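## Task

Get plate B83 into nest N1, plate B33 into N2 and plate B38 into N3. Each plate has to lie flat between its nest's locators, with its well A1 at the nest corner labelled A1. It only counts if the plates stay put without the robot holding them. When finished, open the gripper and pull the arm away.

## Robot and tools

ROBOT. A single four-axis SCARA-type arm: a vertical lift, then shoulder, elbow and wrist yaw, all turning about vertical axes. It ends in a two-finger parallel gripper that always stays level and cannot tilt. The controlled point (end_effector_position) is the middle between the two rubber pads, 2 to 3 cm behind the fingertips. In the gripper's own frame the fingers point along +x and close along y.

SCENE. Plate nests sit in an arc around the base. Going clockwise when viewed from above they are N1, OUT, N2, N3. OUT starts empty and can serve as a parking spot when two plates must trade places. Only the ID label printed on a plate tells you which plate it is. Well A1 lies at the plate's clipped corner, and it must end up at the nest corner labelled A1.

FRAMES AND RESULTS. Results report the gripper pose in the scene frame: position in metres with origin on the table top right below the base, +z upward, +y to the left when facing along +x, plus orientation as end_effector_quat_wxyz. At long reach the reported position is less accurate. The Joint positions line gives lift (m, 0 to 0.550), shoulder (-2.000 to 2.000 rad), elbow (-2.800 to 2.800 rad), wrist yaw (-12.566 to 12.566 rad), and then the pad gap in metres. Keep the elbow more than 0.4 rad away from 0, or the arm may fold and fault. grip_measured is the measured finger opening on the same -1..+1 scale you command. A "pose unreachable" line means the clearance check altered or blocked your command; HELD tags each step where that happened. "Hand target" is the pose the controller is currently driving toward.

TOOL execute_actions. Argument actions is a list holding zero or one item; optional pictures (true/false) toggles camera images.
- Empty list: just returns the current state.
- Motion: {"rows": [[dx, dy, dz, rz, opening], ...], "steps": n}, with 1 to 15 rows and n at most 15 (default 15). Each step is 1/30 s and uses one row; if rows run out, the last one repeats. All five numbers lie in -1..1.
- Pause: {"steps": n}, n up to 300, counted from the previous result, so the time you spend replying is included.
In a row, dx, dy, dz, rz are an offset in the gripper's own axes, not a pose. The base point is the gripper pose shown in the most recent result; if no result in this scene has shown it yet, or for the second and later calls in one reply, it is wherever the robot is when the action begins. Every row is measured from that same base, not added onto the previous row. Scale: 1.0 equals 0.6 m of travel or 180 degrees of turn. Positive rz turns the gripper from its +x toward its +y. opening is absolute: +1 is fully open (0.140 m), -1 fully closed (pads still 0.066 m apart). Closing from fully open takes at least about 0.6 s. All-zero offsets are not a pause; they pull the hand back to the base pose.

Each control step the commanded pose is clipped to lie within 70 mm and 16 degrees of the measured pose. After an action ends, the arm only continues to the last clipped pose, so for long distances check the result and send the remainder.

TOOL move. target is one row of five numbers with exactly the same meaning and base point as above (offset in gripper axes, plus absolute opening). speed is the path's top speed in m/s, 0.002 to 0.5 (default 0.25); turning is capped at twice that in rad/s. It drives a straight path lasting 0.5 to 10 s (longer ones stop early, short of target), turning the short way round. The opening is sent when it starts. It does not avoid obstacles, and the hand can lag, drift off the line, or exceed the speed, mostly with the arm nearly straight. The result adds a "move:" line: done (settled near target), or e.g. off_target, moving, held, fault; limits=paced means the pose was clipped, limits=held means a check blocked some steps, after which the arm can move much faster. The distance left to target is also given.

TOOL wait. seconds from 0 to 10; nothing new is sent meanwhile.

TOOL zoom_image. camera is "cam_low" (672x504) or "cam_wrist" (616x616); region [x0, y0, x1, y1] in pixels from the top-left, at most 504 by 504. Use it to read plate labels and find the clipped corner.

TOOL finished_scene. scene is the number of the current scene. It is final and reports whether the goal was met. Answering without any tool call ends the whole session.

GRIPPING. To hold a plate, keep commanding an opening below grip_measured; about 0.04 below grips firmly, less grips softer. Readings may be offset by up to about 1 mm for a whole scene. Pads push with roughly 18 N each at most; a fast close can squeeze harder or even spring open.

LIMITS AND CARE. Load limits: lift 57 N, shoulder 8.55 N m, elbow 4.27 N m, wrist yaw 1.42 N m, including the held plate's weight. Reaching one stops the arm for 10 s and drops the rest of the call. Holding loads heats motors: a MOTOR HOT line appears from 85 °C, and at 100 °C an OVER-TEMPERATURE FAULT brakes the arm until cooled, so don't linger while carrying. Contacts hit harder the faster you move and the further your target lies beyond the contact. Because offsets come from the measured pose, re-sending a small push against something rigid does not press further, but against something yielding it does. Lowering a plate the last few millimetres by letting go is fine; a long fall fails the task. Never push or knock anything off the table. Loose items can occasionally get nudged by outside disturbances, so recheck before finishing.

TYPICAL ORDER. Look, zoom to read labels and corners, hover above a plate, lower, close, lift, carry over the target nest, rotate so A1 matches, lower gently, open, rise clear, verify, then call finished_scene.

Each tool is called by a JSON object that holds its "api" and its "payload".

## Session

{"api": "execute_actions", "payload": {"actions": []}}

Scene clock: 0.00 s of 12600.00 s.
end_effector_position=(+0.7494, -0.1926, +0.0785) grip_measured=+0.99 end_effector_quat_wxyz=(+0.911, +0.000, +0.000, -0.413)
Joint positions: [ 0.074  0.136  2.457 -3.446  0.14 ]
Motor temperatures (°C, as the motors report them): [37 24 25 24]
Hand target: +0.749, -0.193, +0.079; +0.911, +0.000, +0.000, -0.413

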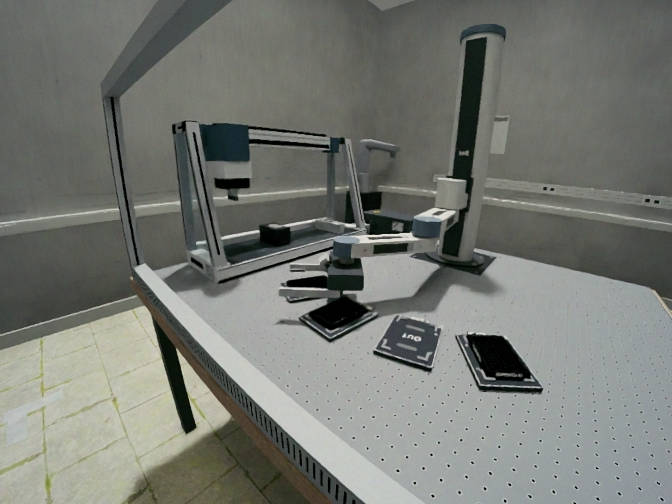

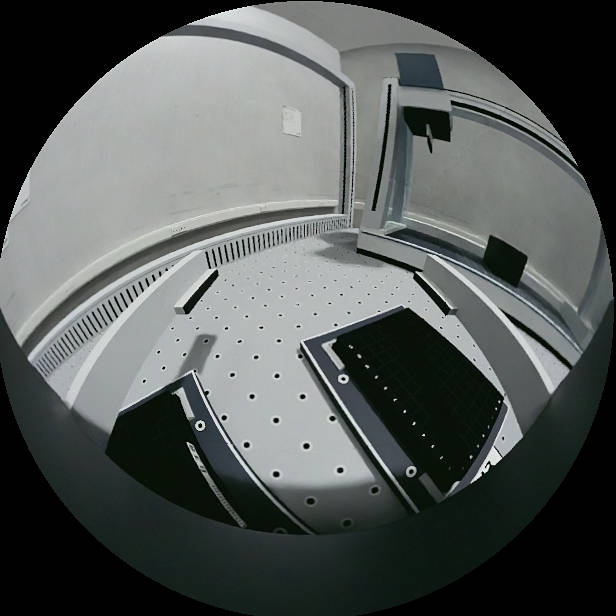

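{"api": "zoom_image", "payload": {"camera": "cam_low", "region": [270, 250, 560, 410]}}

Region (270, 250, 560, 410) of cam_low's 672x504 image, scaled by 1.738, with more detail than that image has; it fills the top 278 rows of this view, and the rest is white.

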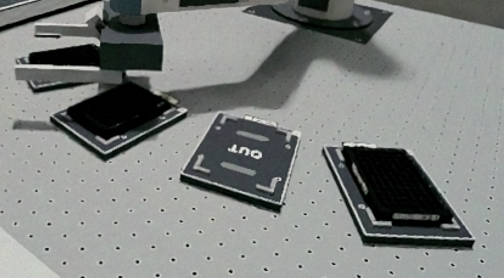

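{"api": "zoom_image", "payload": {"camera": "cam_low", "region": [450, 325, 550, 400]}}

{"api": "zoom_image", "payload": {"camera": "cam_wrist", "region": [100, 360, 340, 540]}}

Region (450, 325, 550, 400) of cam_low's 672x504 image, scaled by 5.040, with more detail than that image has; it fills the top 378 rows of this view, and the rest is white.

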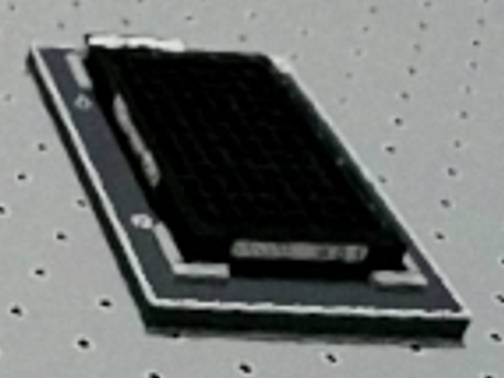

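Region (100, 360, 340, 540) of cam_wrist's 616x616 image, scaled by 2.100, with more detail than that image has; it fills the top 378 rows of this view, and the rest is white.

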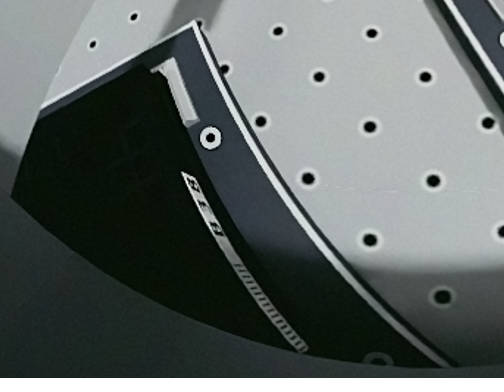

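{"api": "move", "payload": {"target": [0, 0, 0.3, 0, 1], "speed": 0.4}}

Scene clock: 30.07 s of 12600.00 s.
end_effector_position=(+0.7494, -0.1925, +0.2586) grip_measured=+0.99 end_effector_quat_wxyz=(+0.911, +0.000, +0.000, -0.413)
Joint positions: [ 0.254  0.136  2.457 -3.446  0.14 ]
Motor temperatures (°C, as the motors report them): [37 24 25 24]
Hand target: +0.749, -0.193, +0.259; +0.911, +0.000, +0.000, -0.413
Off the commanded pose: 0.000 m, 0 deg.
After step 90, 26.10 s passed at rest.
move: done

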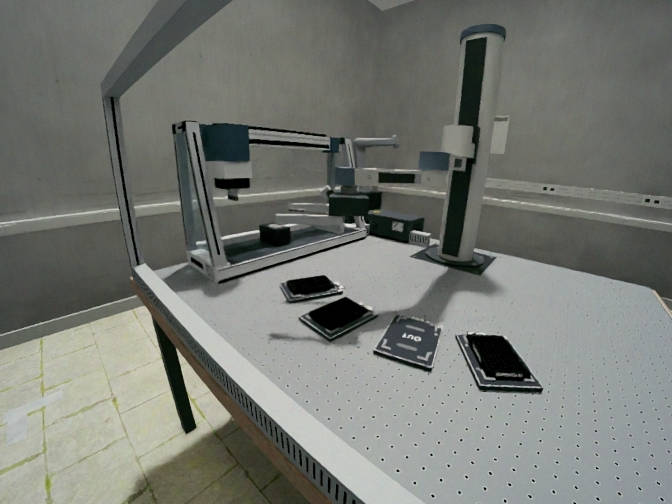

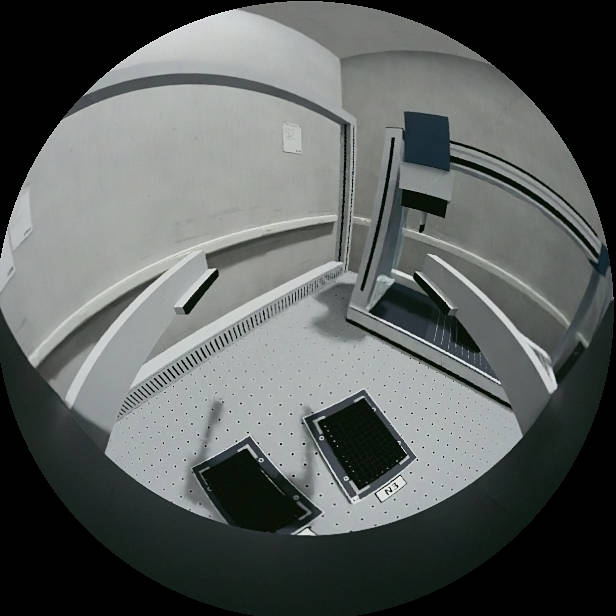

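{"api": "zoom_image", "payload": {"camera": "cam_wrist", "region": [180, 370, 440, 540]}}

Region (180, 370, 440, 540) of cam_wrist's 616x616 image, scaled by 1.938, with more detail than that image has; it fills the top 330 rows of this view, and the rest is white.

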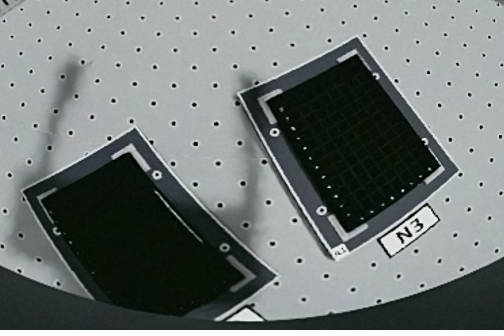

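{"api": "move", "payload": {"target": [-0.028, -0.133, -0.15, 0.167, 1], "speed": 0.3}}

Scene clock: 64.70 s of 12600.00 s.
end_effector_position=(+0.6781, -0.2325, +0.1685) grip_measured=+0.99 end_effector_quat_wxyz=(+0.987, +0.000, +0.000, -0.163)
Joint positions: [ 0.164  0.122  1.845 -2.296  0.14 ]
Motor temperatures (°C, as the motors report them): [37 24 25 24]
Hand target: +0.678, -0.232, +0.169; +0.987, +0.000, +0.000, -0.163
Off the commanded pose: 0.000 m, 0 deg.
After step 90, 30.40 s passed at rest.
move: done

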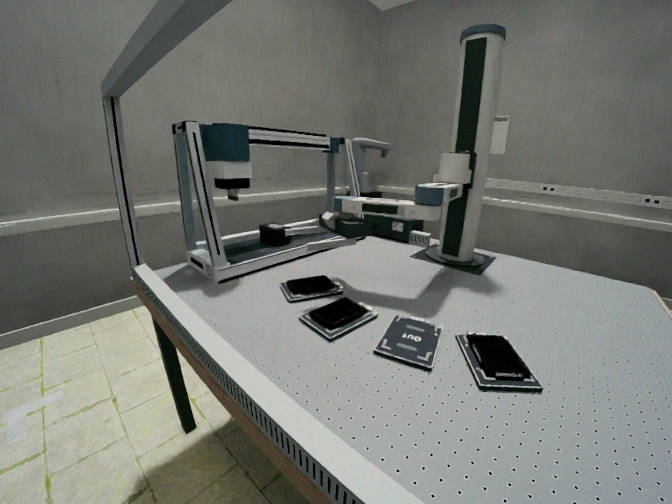

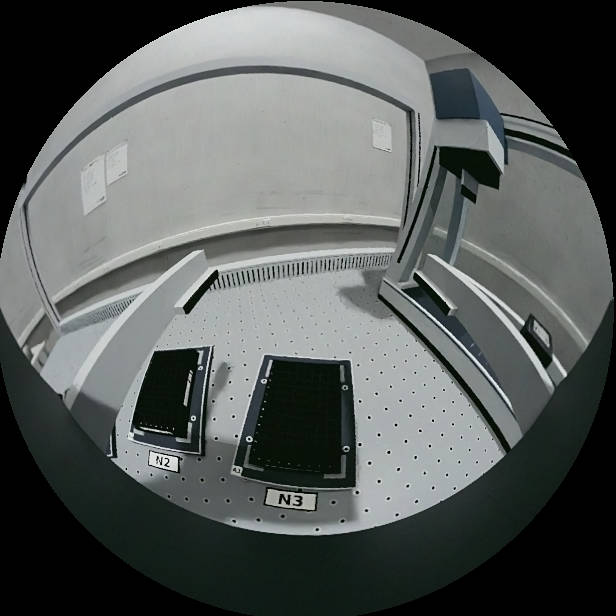

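{"api": "zoom_image", "payload": {"camera": "cam_wrist", "region": [110, 330, 370, 520]}}

Region (110, 330, 370, 520) of cam_wrist's 616x616 image, scaled by 1.938, with more detail than that image has; it fills the top 368 rows of this view, and the rest is white.

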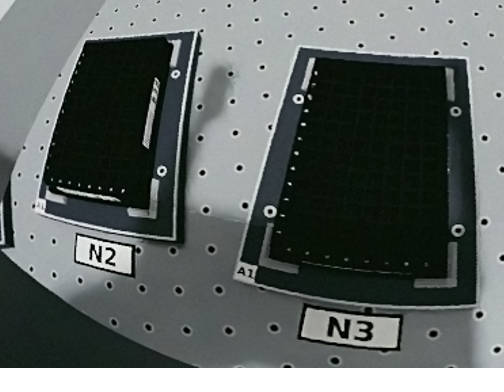

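{"api": "move", "payload": {"target": [-0.15, 0, -0.15, 0, 1], "speed": 0.3}}

Scene clock: 79.47 s of 12600.00 s.
end_effector_position=(+0.5928, -0.2035, +0.0785) grip_measured=+0.99 end_effector_quat_wxyz=(+0.987, +0.000, +0.000, -0.164)
Joint positions: [ 0.073  0.294  1.349 -1.972  0.14 ]
Motor temperatures (°C, as the motors report them): [37 24 25 24]
Hand target: +0.593, -0.203, +0.079; +0.987, +0.000, +0.000, -0.163
Off the commanded pose: 0.000 m, 0 deg.
After step 90, 10.90 s passed at rest.
move: done

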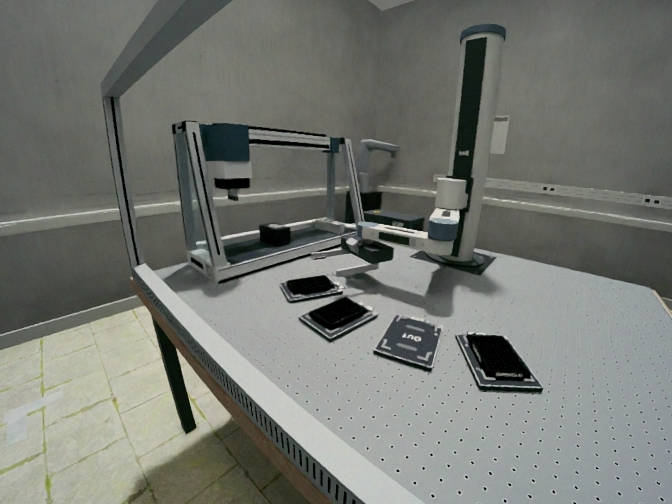

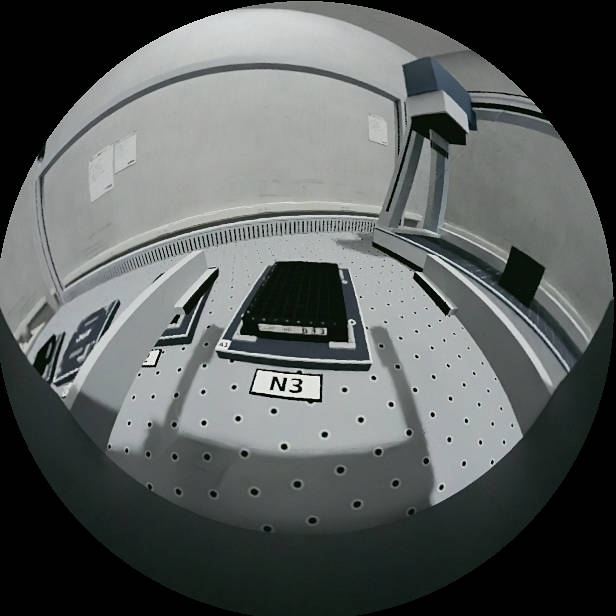

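{"api": "zoom_image", "payload": {"camera": "cam_wrist", "region": [230, 300, 370, 370]}}

Region (230, 300, 370, 370) of cam_wrist's 616x616 image, scaled by 3.600, with more detail than that image has.

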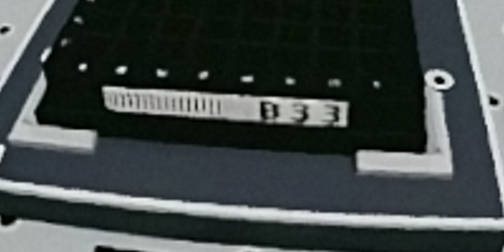

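{"api": "move", "payload": {"target": [0.15, 0, 0, 0, 1], "speed": 0.3}}

Scene clock: 104.90 s of 12600.00 s.
end_effector_position=(+0.6780, -0.2326, +0.0785) grip_measured=+0.99 end_effector_quat_wxyz=(+0.987, +0.000, +0.000, -0.164)
Joint positions: [ 0.074  0.122  1.845 -2.295  0.14 ]
Motor temperatures (°C, as the motors report them): [37 24 25 24]
Hand target: +0.678, -0.233, +0.078; +0.987, +0.000, +0.000, -0.164
Off the commanded pose: 0.000 m, 0 deg.
After step 90, 21.63 s passed at rest.
move: done

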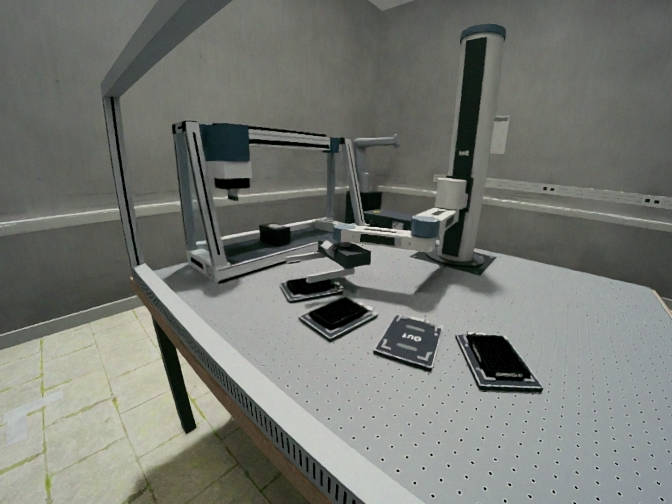

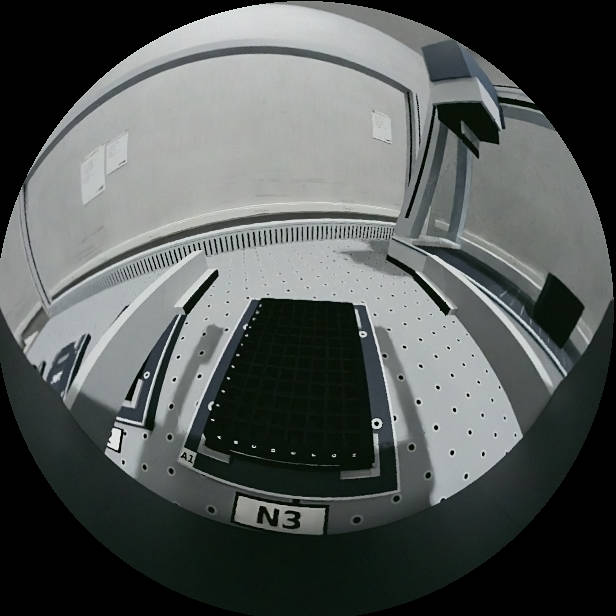

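{"api": "move", "payload": {"target": [-0.013, 0.023, 0, -0.0167, 1], "speed": 0.2}}

Scene clock: 125.93 s of 12600.00 s.
end_effector_position=(+0.6752, -0.2169, +0.0785) grip_measured=+0.99 end_effector_quat_wxyz=(+0.982, +0.000, +0.000, -0.189)
Joint positions: [ 0.074  0.198  1.783 -2.361  0.14 ]
Motor temperatures (°C, as the motors report them): [37 24 25 24]
Hand target: +0.675, -0.217, +0.079; +0.982, +0.000, +0.000, -0.189
Off the commanded pose: 0.000 m, 0 deg.
After step 90, 17.33 s passed at rest.
move: done

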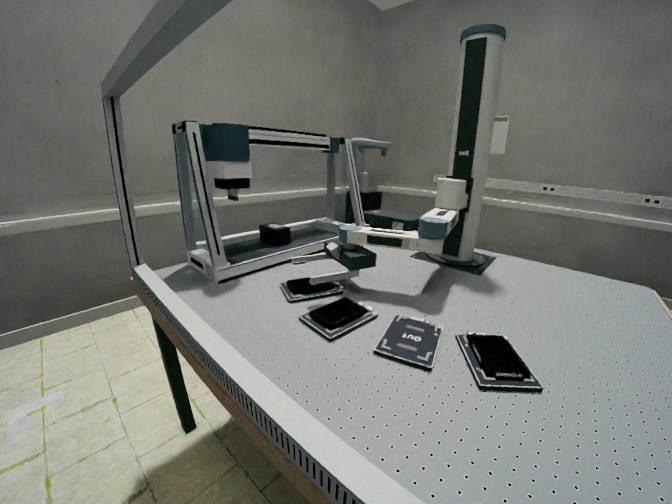

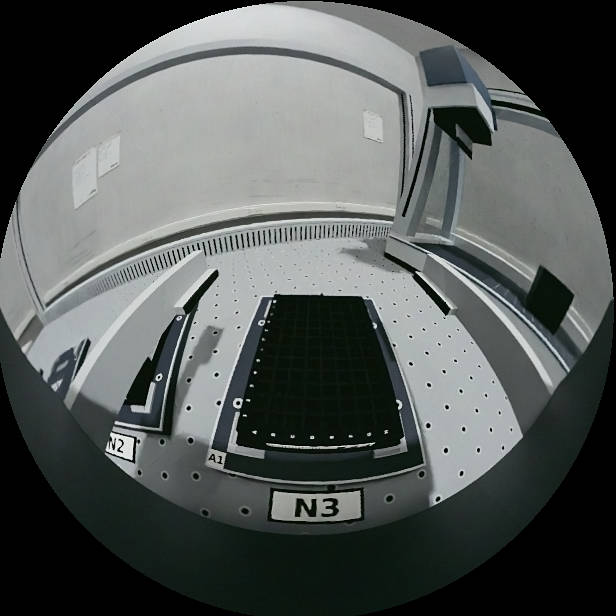

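{"api": "move", "payload": {"target": [0, 0, -0.092, 0, 1], "speed": 0.1}}

Scene clock: 133.47 s of 12600.00 s.
end_effector_position=(+0.6752, -0.2169, +0.0233) grip_measured=+0.99 end_effector_quat_wxyz=(+0.982, +0.000, +0.000, -0.189)
Joint positions: [ 0.018  0.198  1.782 -2.361  0.14 ]
Motor temperatures (°C, as the motors report them): [37 24 25 24]
Hand target: +0.675, -0.217, +0.023; +0.982, +0.000, +0.000, -0.189
Off the commanded pose: 0.000 m, 0 deg.
After step 90, 3.70 s passed at rest.
move: done

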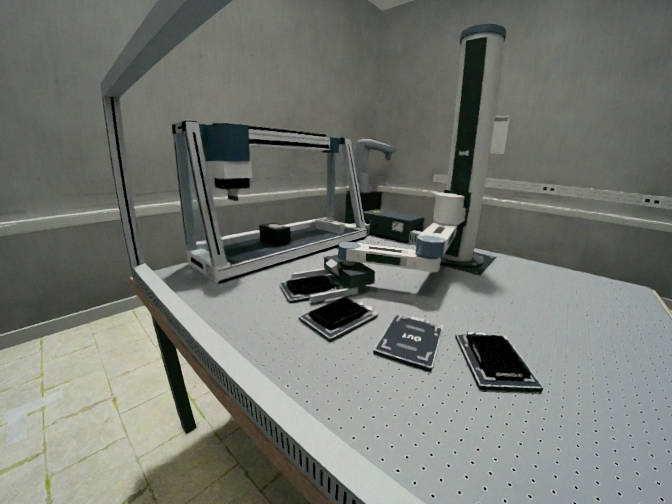

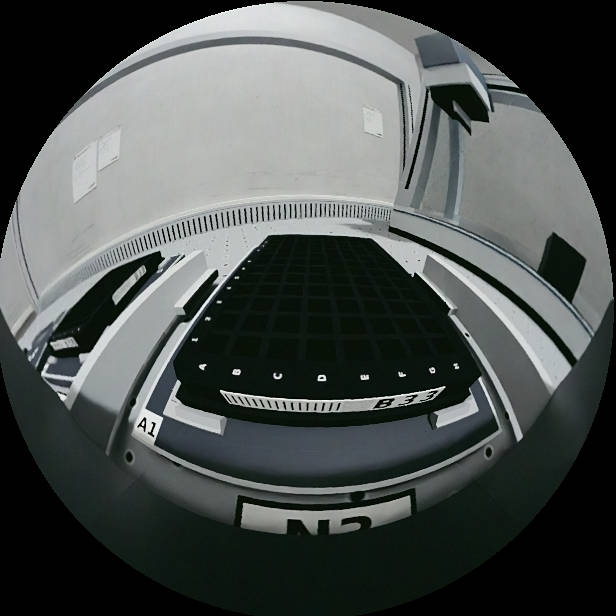

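{"api": "move", "payload": {"target": [0, 0, 0, 0, -0.52], "speed": 0.1}}

Scene clock: 138.87 s of 12600.00 s.
end_effector_position=(+0.6747, -0.2178, +0.0233) grip_measured=+0.49 end_effector_quat_wxyz=(+0.982, +0.000, +0.000, -0.191)
Joint positions: [ 0.018  0.198  1.782 -2.365  0.121]
Motor temperatures (°C, as the motors report them): [37 24 25 24]
Hand target: +0.675, -0.217, +0.023; +0.982, +0.000, +0.000, -0.189
Off the commanded pose: 0.001 m, 0 deg.
After step 90, 1.70 s passed at rest.
move: done

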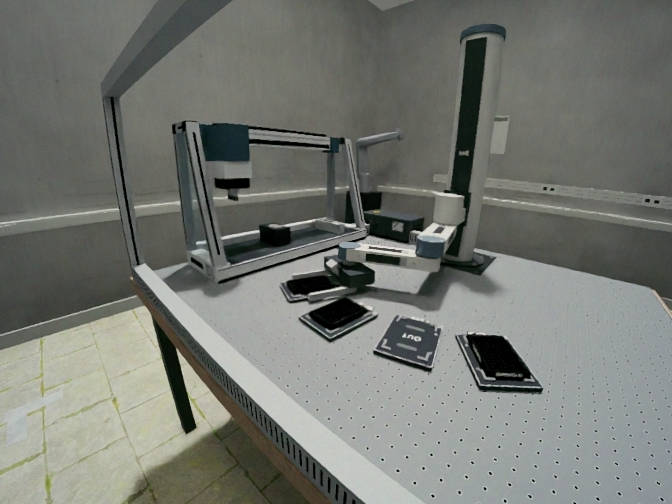

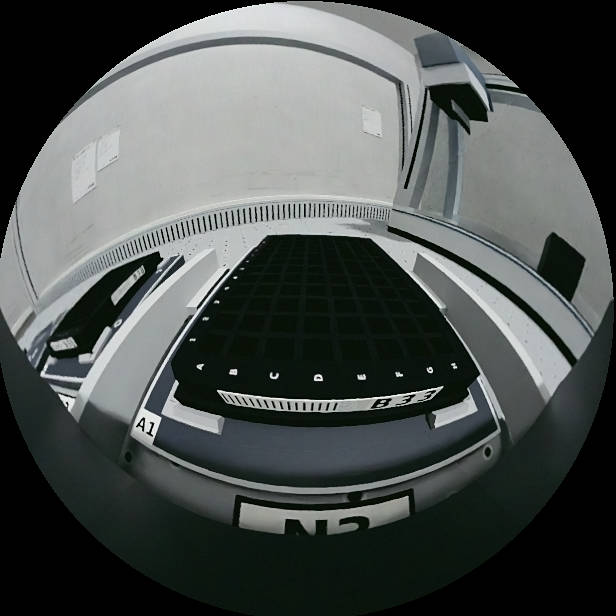

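{"api": "move", "payload": {"target": [0, 0, 0, 0, 1], "speed": 0.1}}

{"api": "move", "payload": {"target": [0, 0, 0.02, 0, 1], "speed": 0.1}}

{"api": "move", "payload": {"target": [0, 0, 0, 0, -0.52], "speed": 0.1}}

Scene clock: 146.93 s of 12600.00 s.
end_effector_position=(+0.6747, -0.2179, +0.0233) grip_measured=+0.99 end_effector_quat_wxyz=(+0.981, +0.000, +0.000, -0.192)
Joint positions: [ 0.018  0.198  1.782 -2.365  0.14 ]
Motor temperatures (°C, as the motors report them): [37 24 25 24]
Hand target: +0.675, -0.218, +0.023; +0.982, +0.000, +0.000, -0.191
Off the commanded pose: 0.000 m, 0 deg.
After step 90, 4.37 s passed at rest.
move: done

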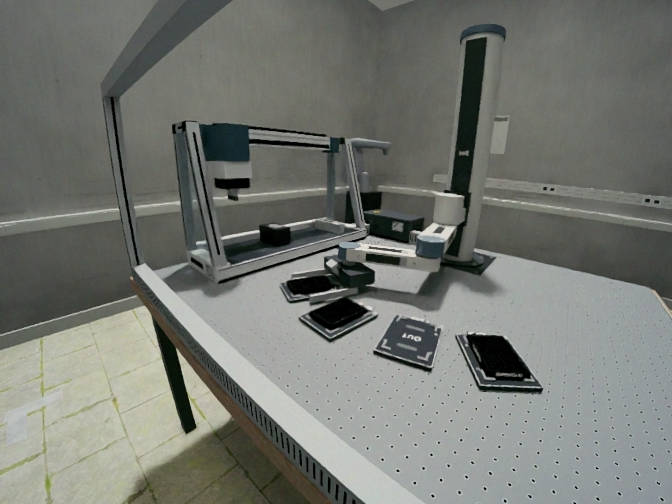

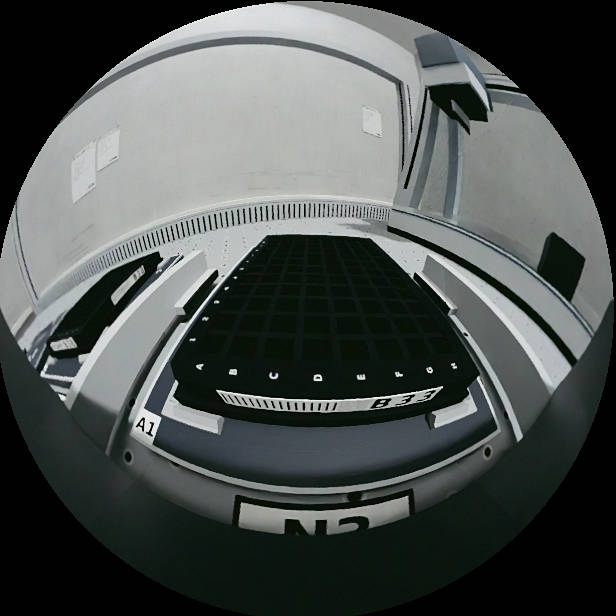

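Scene clock: 147.63 s of 12600.00 s.
end_effector_position=(+0.6747, -0.2179, +0.0353) grip_measured=+0.99 end_effector_quat_wxyz=(+0.981, +0.000, +0.000, -0.192)
Joint positions: [ 0.03   0.198  1.782 -2.365  0.14 ]
Motor temperatures (°C, as the motors report them): [37 24 25 24]
Hand target: +0.675, -0.218, +0.035; +0.981, +0.000, +0.000, -0.192
Off the commanded pose: 0.000 m, 0 deg.
move: done

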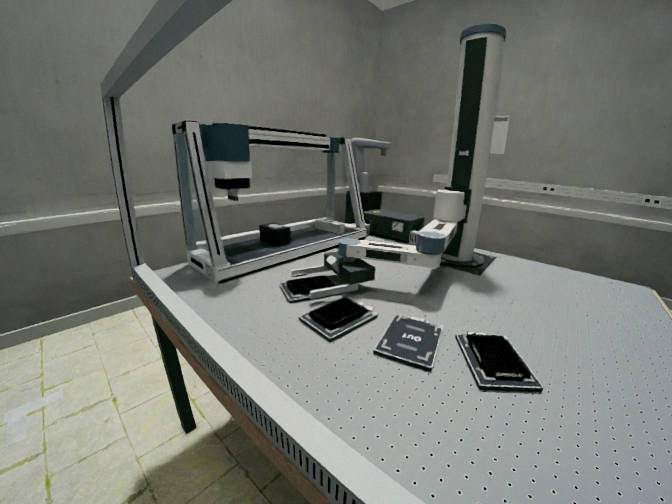

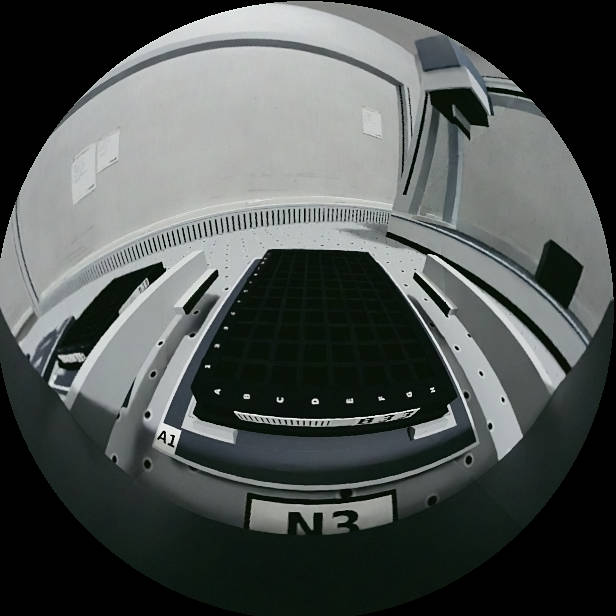

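Scene clock: 148.33 s of 12600.00 s.
end_effector_position=(+0.6747, -0.2179, +0.0353) grip_measured=-0.52 end_effector_quat_wxyz=(+0.981, +0.000, +0.000, -0.192)
Joint positions: [ 0.03   0.198  1.782 -2.365  0.084]
Motor temperatures (°C, as the motors report them): [37 24 25 24]
Hand target: +0.675, -0.218, +0.035; +0.981, +0.000, +0.000, -0.192
Off the commanded pose: 0.000 m, 0 deg.
move: done

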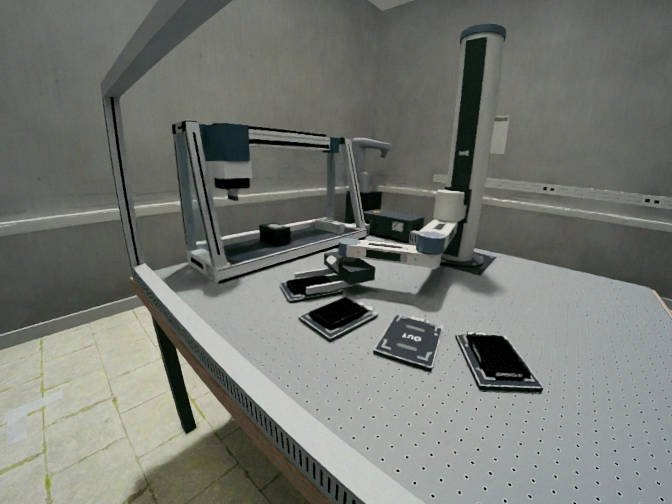

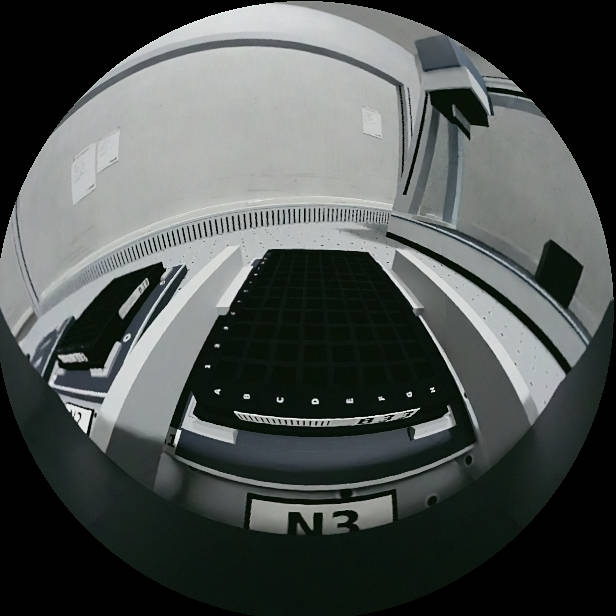

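{"api": "move", "payload": {"target": [0, 0, 0, 0, -0.62], "speed": 0.1}}

Scene clock: 154.03 s of 12600.00 s.
end_effector_position=(+0.6747, -0.2179, +0.0353) grip_measured=-0.56 end_effector_quat_wxyz=(+0.981, +0.000, +0.000, -0.192)
Joint positions: [ 0.03   0.198  1.782 -2.365  0.082]
Motor temperatures (°C, as the motors report them): [37 24 25 24]
Hand target: +0.675, -0.218, +0.035; +0.981, +0.000, +0.000, -0.192
Off the commanded pose: 0.000 m, 0 deg.
After step 90, 2.00 s passed at rest.
move: done

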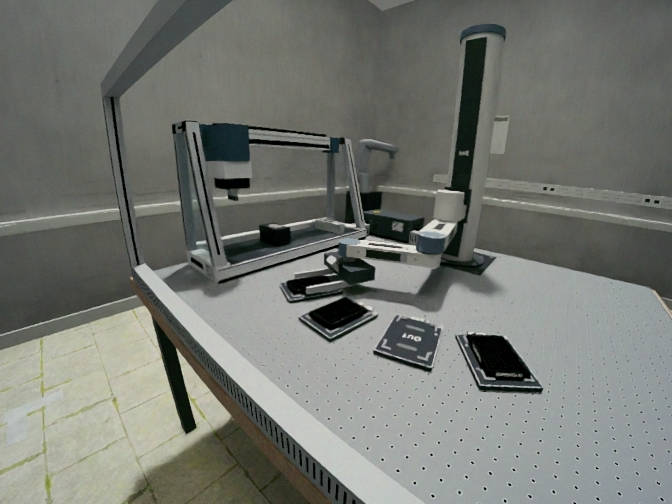

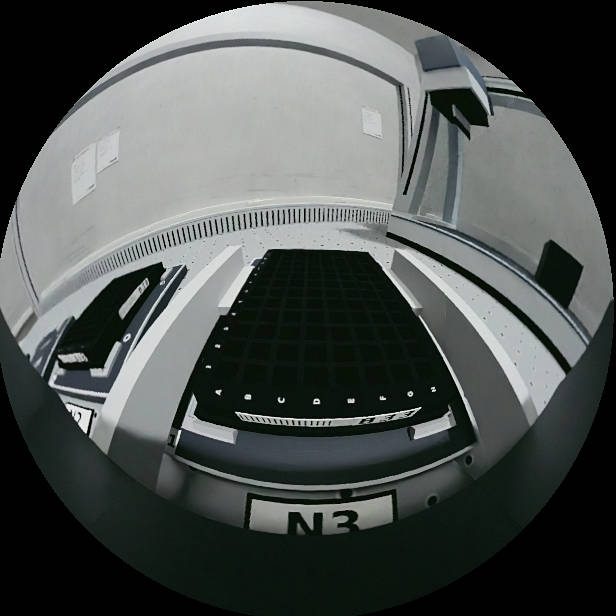

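{"api": "move", "payload": {"target": [0, 0, 0.11, 0, -0.62], "speed": 0.15}}

{"api": "move", "payload": {"target": [-0.134, 0.508, 0, 0.178, -0.62], "speed": 0.3}}

Scene clock: 170.93 s of 12600.00 s.
end_effector_position=(+0.6747, -0.2179, +0.1013) grip_measured=-0.56 end_effector_quat_wxyz=(+0.981, +0.000, +0.000, -0.192)
Joint positions: [ 0.096  0.198  1.782 -2.365  0.082]
Motor temperatures (°C, as the motors report them): [37 24 25 24]
Hand target: +0.675, -0.218, +0.101; +0.981, +0.000, +0.000, -0.192
Off the commanded pose: 0.000 m, 0 deg.
After step 90, 13.13 s passed at rest.
move: done

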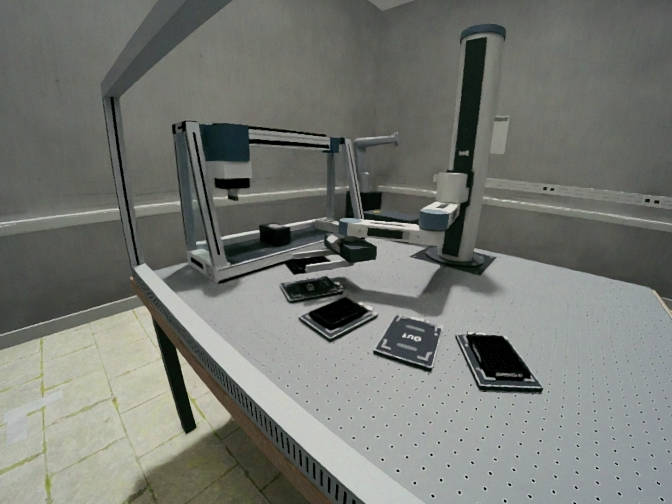

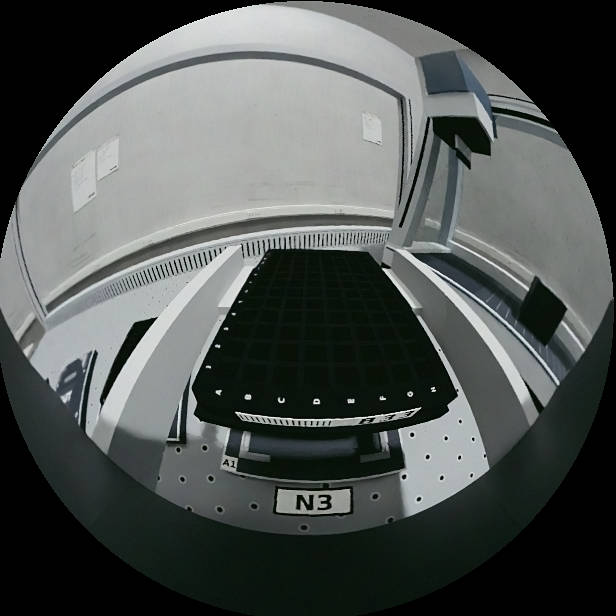

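Scene clock: 172.37 s of 12600.00 s.
end_effector_position=(+0.7149, +0.0950, +0.1013) grip_measured=-0.56 end_effector_quat_wxyz=(+0.996, +0.000, +0.000, +0.087)
Joint positions: [ 0.096  0.784  1.801 -2.41   0.082]
Motor temperatures (°C, as the motors report them): [37 24 25 24]
Hand target: +0.715, +0.095, +0.101; +0.996, +0.000, +0.000, +0.087
Off the commanded pose: 0.000 m, 0 deg.
move: done

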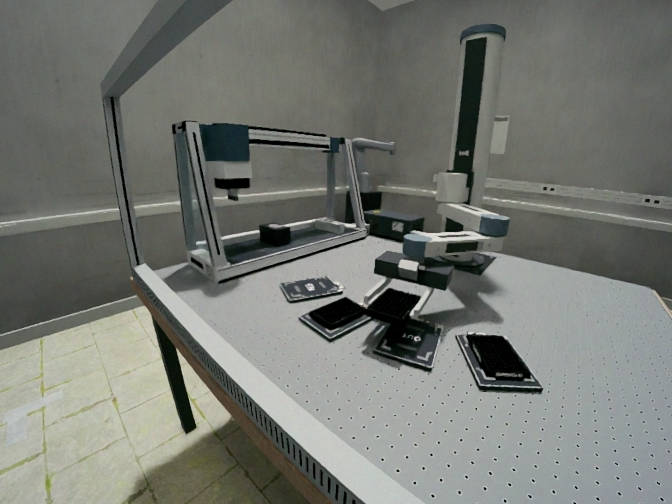

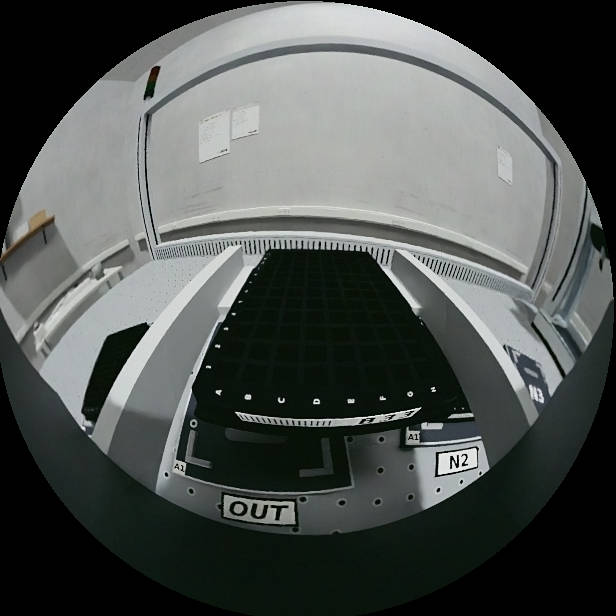

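{"api": "move", "payload": {"target": [0, 0.06, 0, 0.02, -0.62], "speed": 0.2}}

Scene clock: 183.13 s of 12600.00 s.
end_effector_position=(+0.7087, +0.1306, +0.1013) grip_measured=-0.56 end_effector_quat_wxyz=(+0.993, +0.000, +0.000, +0.119)
Joint positions: [ 0.096  0.847  1.808 -2.417  0.082]
Motor temperatures (°C, as the motors report them): [37 24 25 24]
Hand target: +0.709, +0.130, +0.101; +0.993, +0.000, +0.000, +0.118
Off the commanded pose: 0.000 m, 0 deg.
After step 90, 7.07 s passed at rest.
move: done

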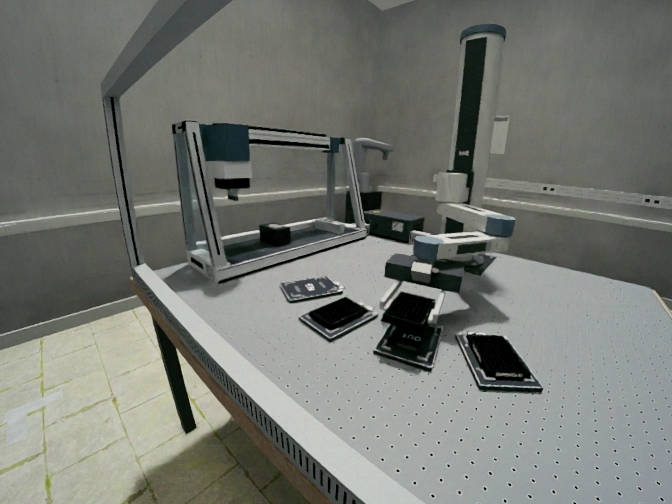

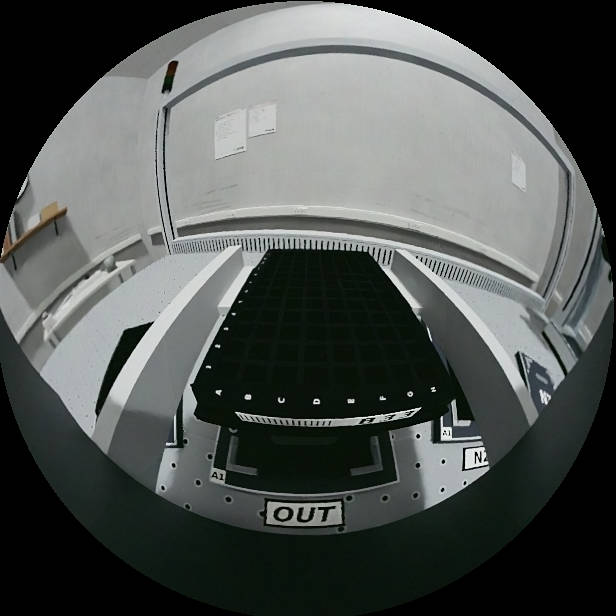

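{"api": "move", "payload": {"target": [-0.013, 0.012, 0, 0.008, -0.62], "speed": 0.2}}

{"api": "zoom_image", "payload": {"camera": "cam_wrist", "region": [150, 380, 470, 540]}}

Scene clock: 192.57 s of 12600.00 s.
end_effector_position=(+0.6994, +0.1358, +0.1013) grip_measured=-0.56 end_effector_quat_wxyz=(+0.991, +0.000, +0.000, +0.131)
Joint positions: [ 0.096  0.877  1.761 -2.375  0.082]
Motor temperatures (°C, as the motors report them): [37 24 25 24]
Hand target: +0.699, +0.136, +0.101; +0.991, +0.000, +0.000, +0.131
Off the commanded pose: 0.000 m, 0 deg.
After step 90, 5.73 s passed at rest.
move: done

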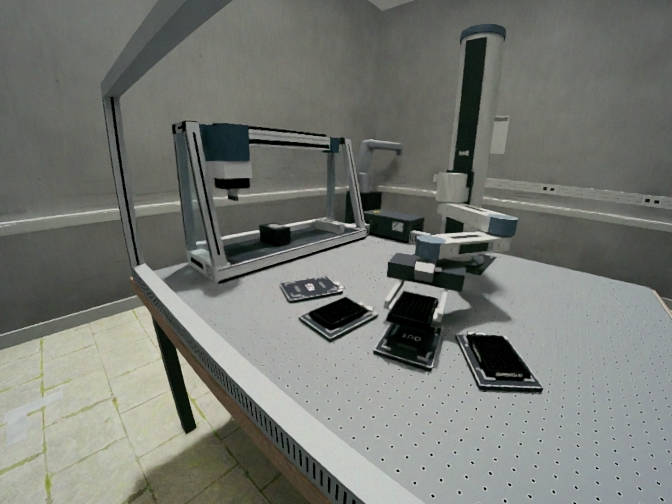

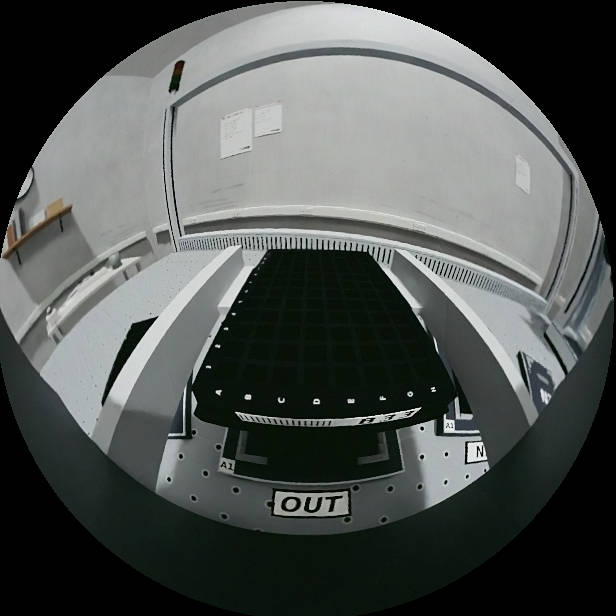

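Region (150, 380, 470, 540) of cam_wrist's 616x616 image, scaled by 1.575, with more detail than that image has.

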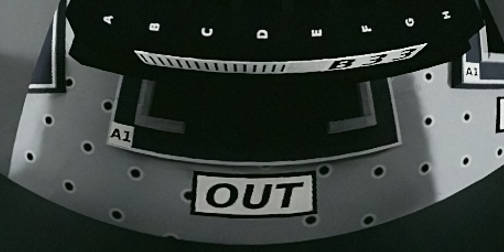

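{"api": "move", "payload": {"target": [0, 0.002, -0.1055, 0, -0.62], "speed": 0.08}}

Scene clock: 198.53 s of 12600.00 s.
end_effector_position=(+0.6989, +0.1373, +0.0382) grip_measured=-0.56 end_effector_quat_wxyz=(+0.991, +0.000, +0.000, +0.132)
Joint positions: [ 0.033  0.881  1.76  -2.377  0.082]
Motor temperatures (°C, as the motors report them): [37 24 25 24]
Hand target: +0.699, +0.137, +0.038; +0.991, +0.000, +0.000, +0.131
Off the commanded pose: 0.000 m, 0 deg.
After step 90, 1.90 s passed at rest.
move: done

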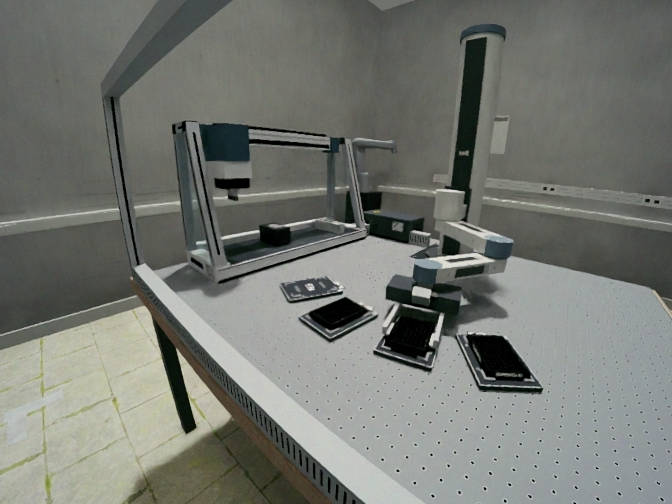

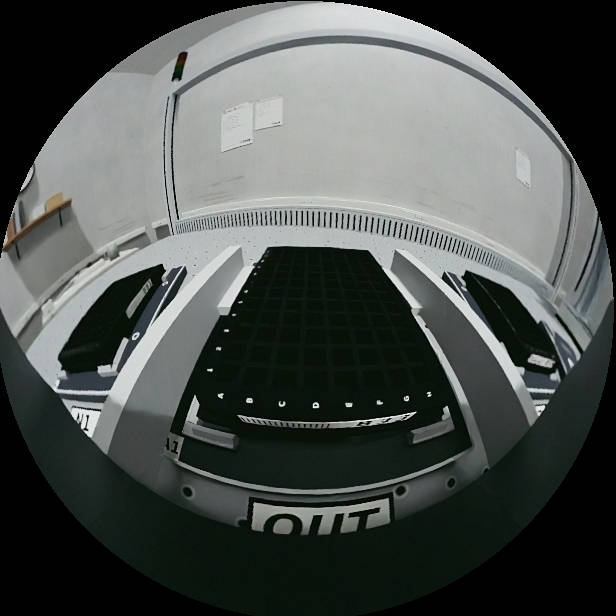

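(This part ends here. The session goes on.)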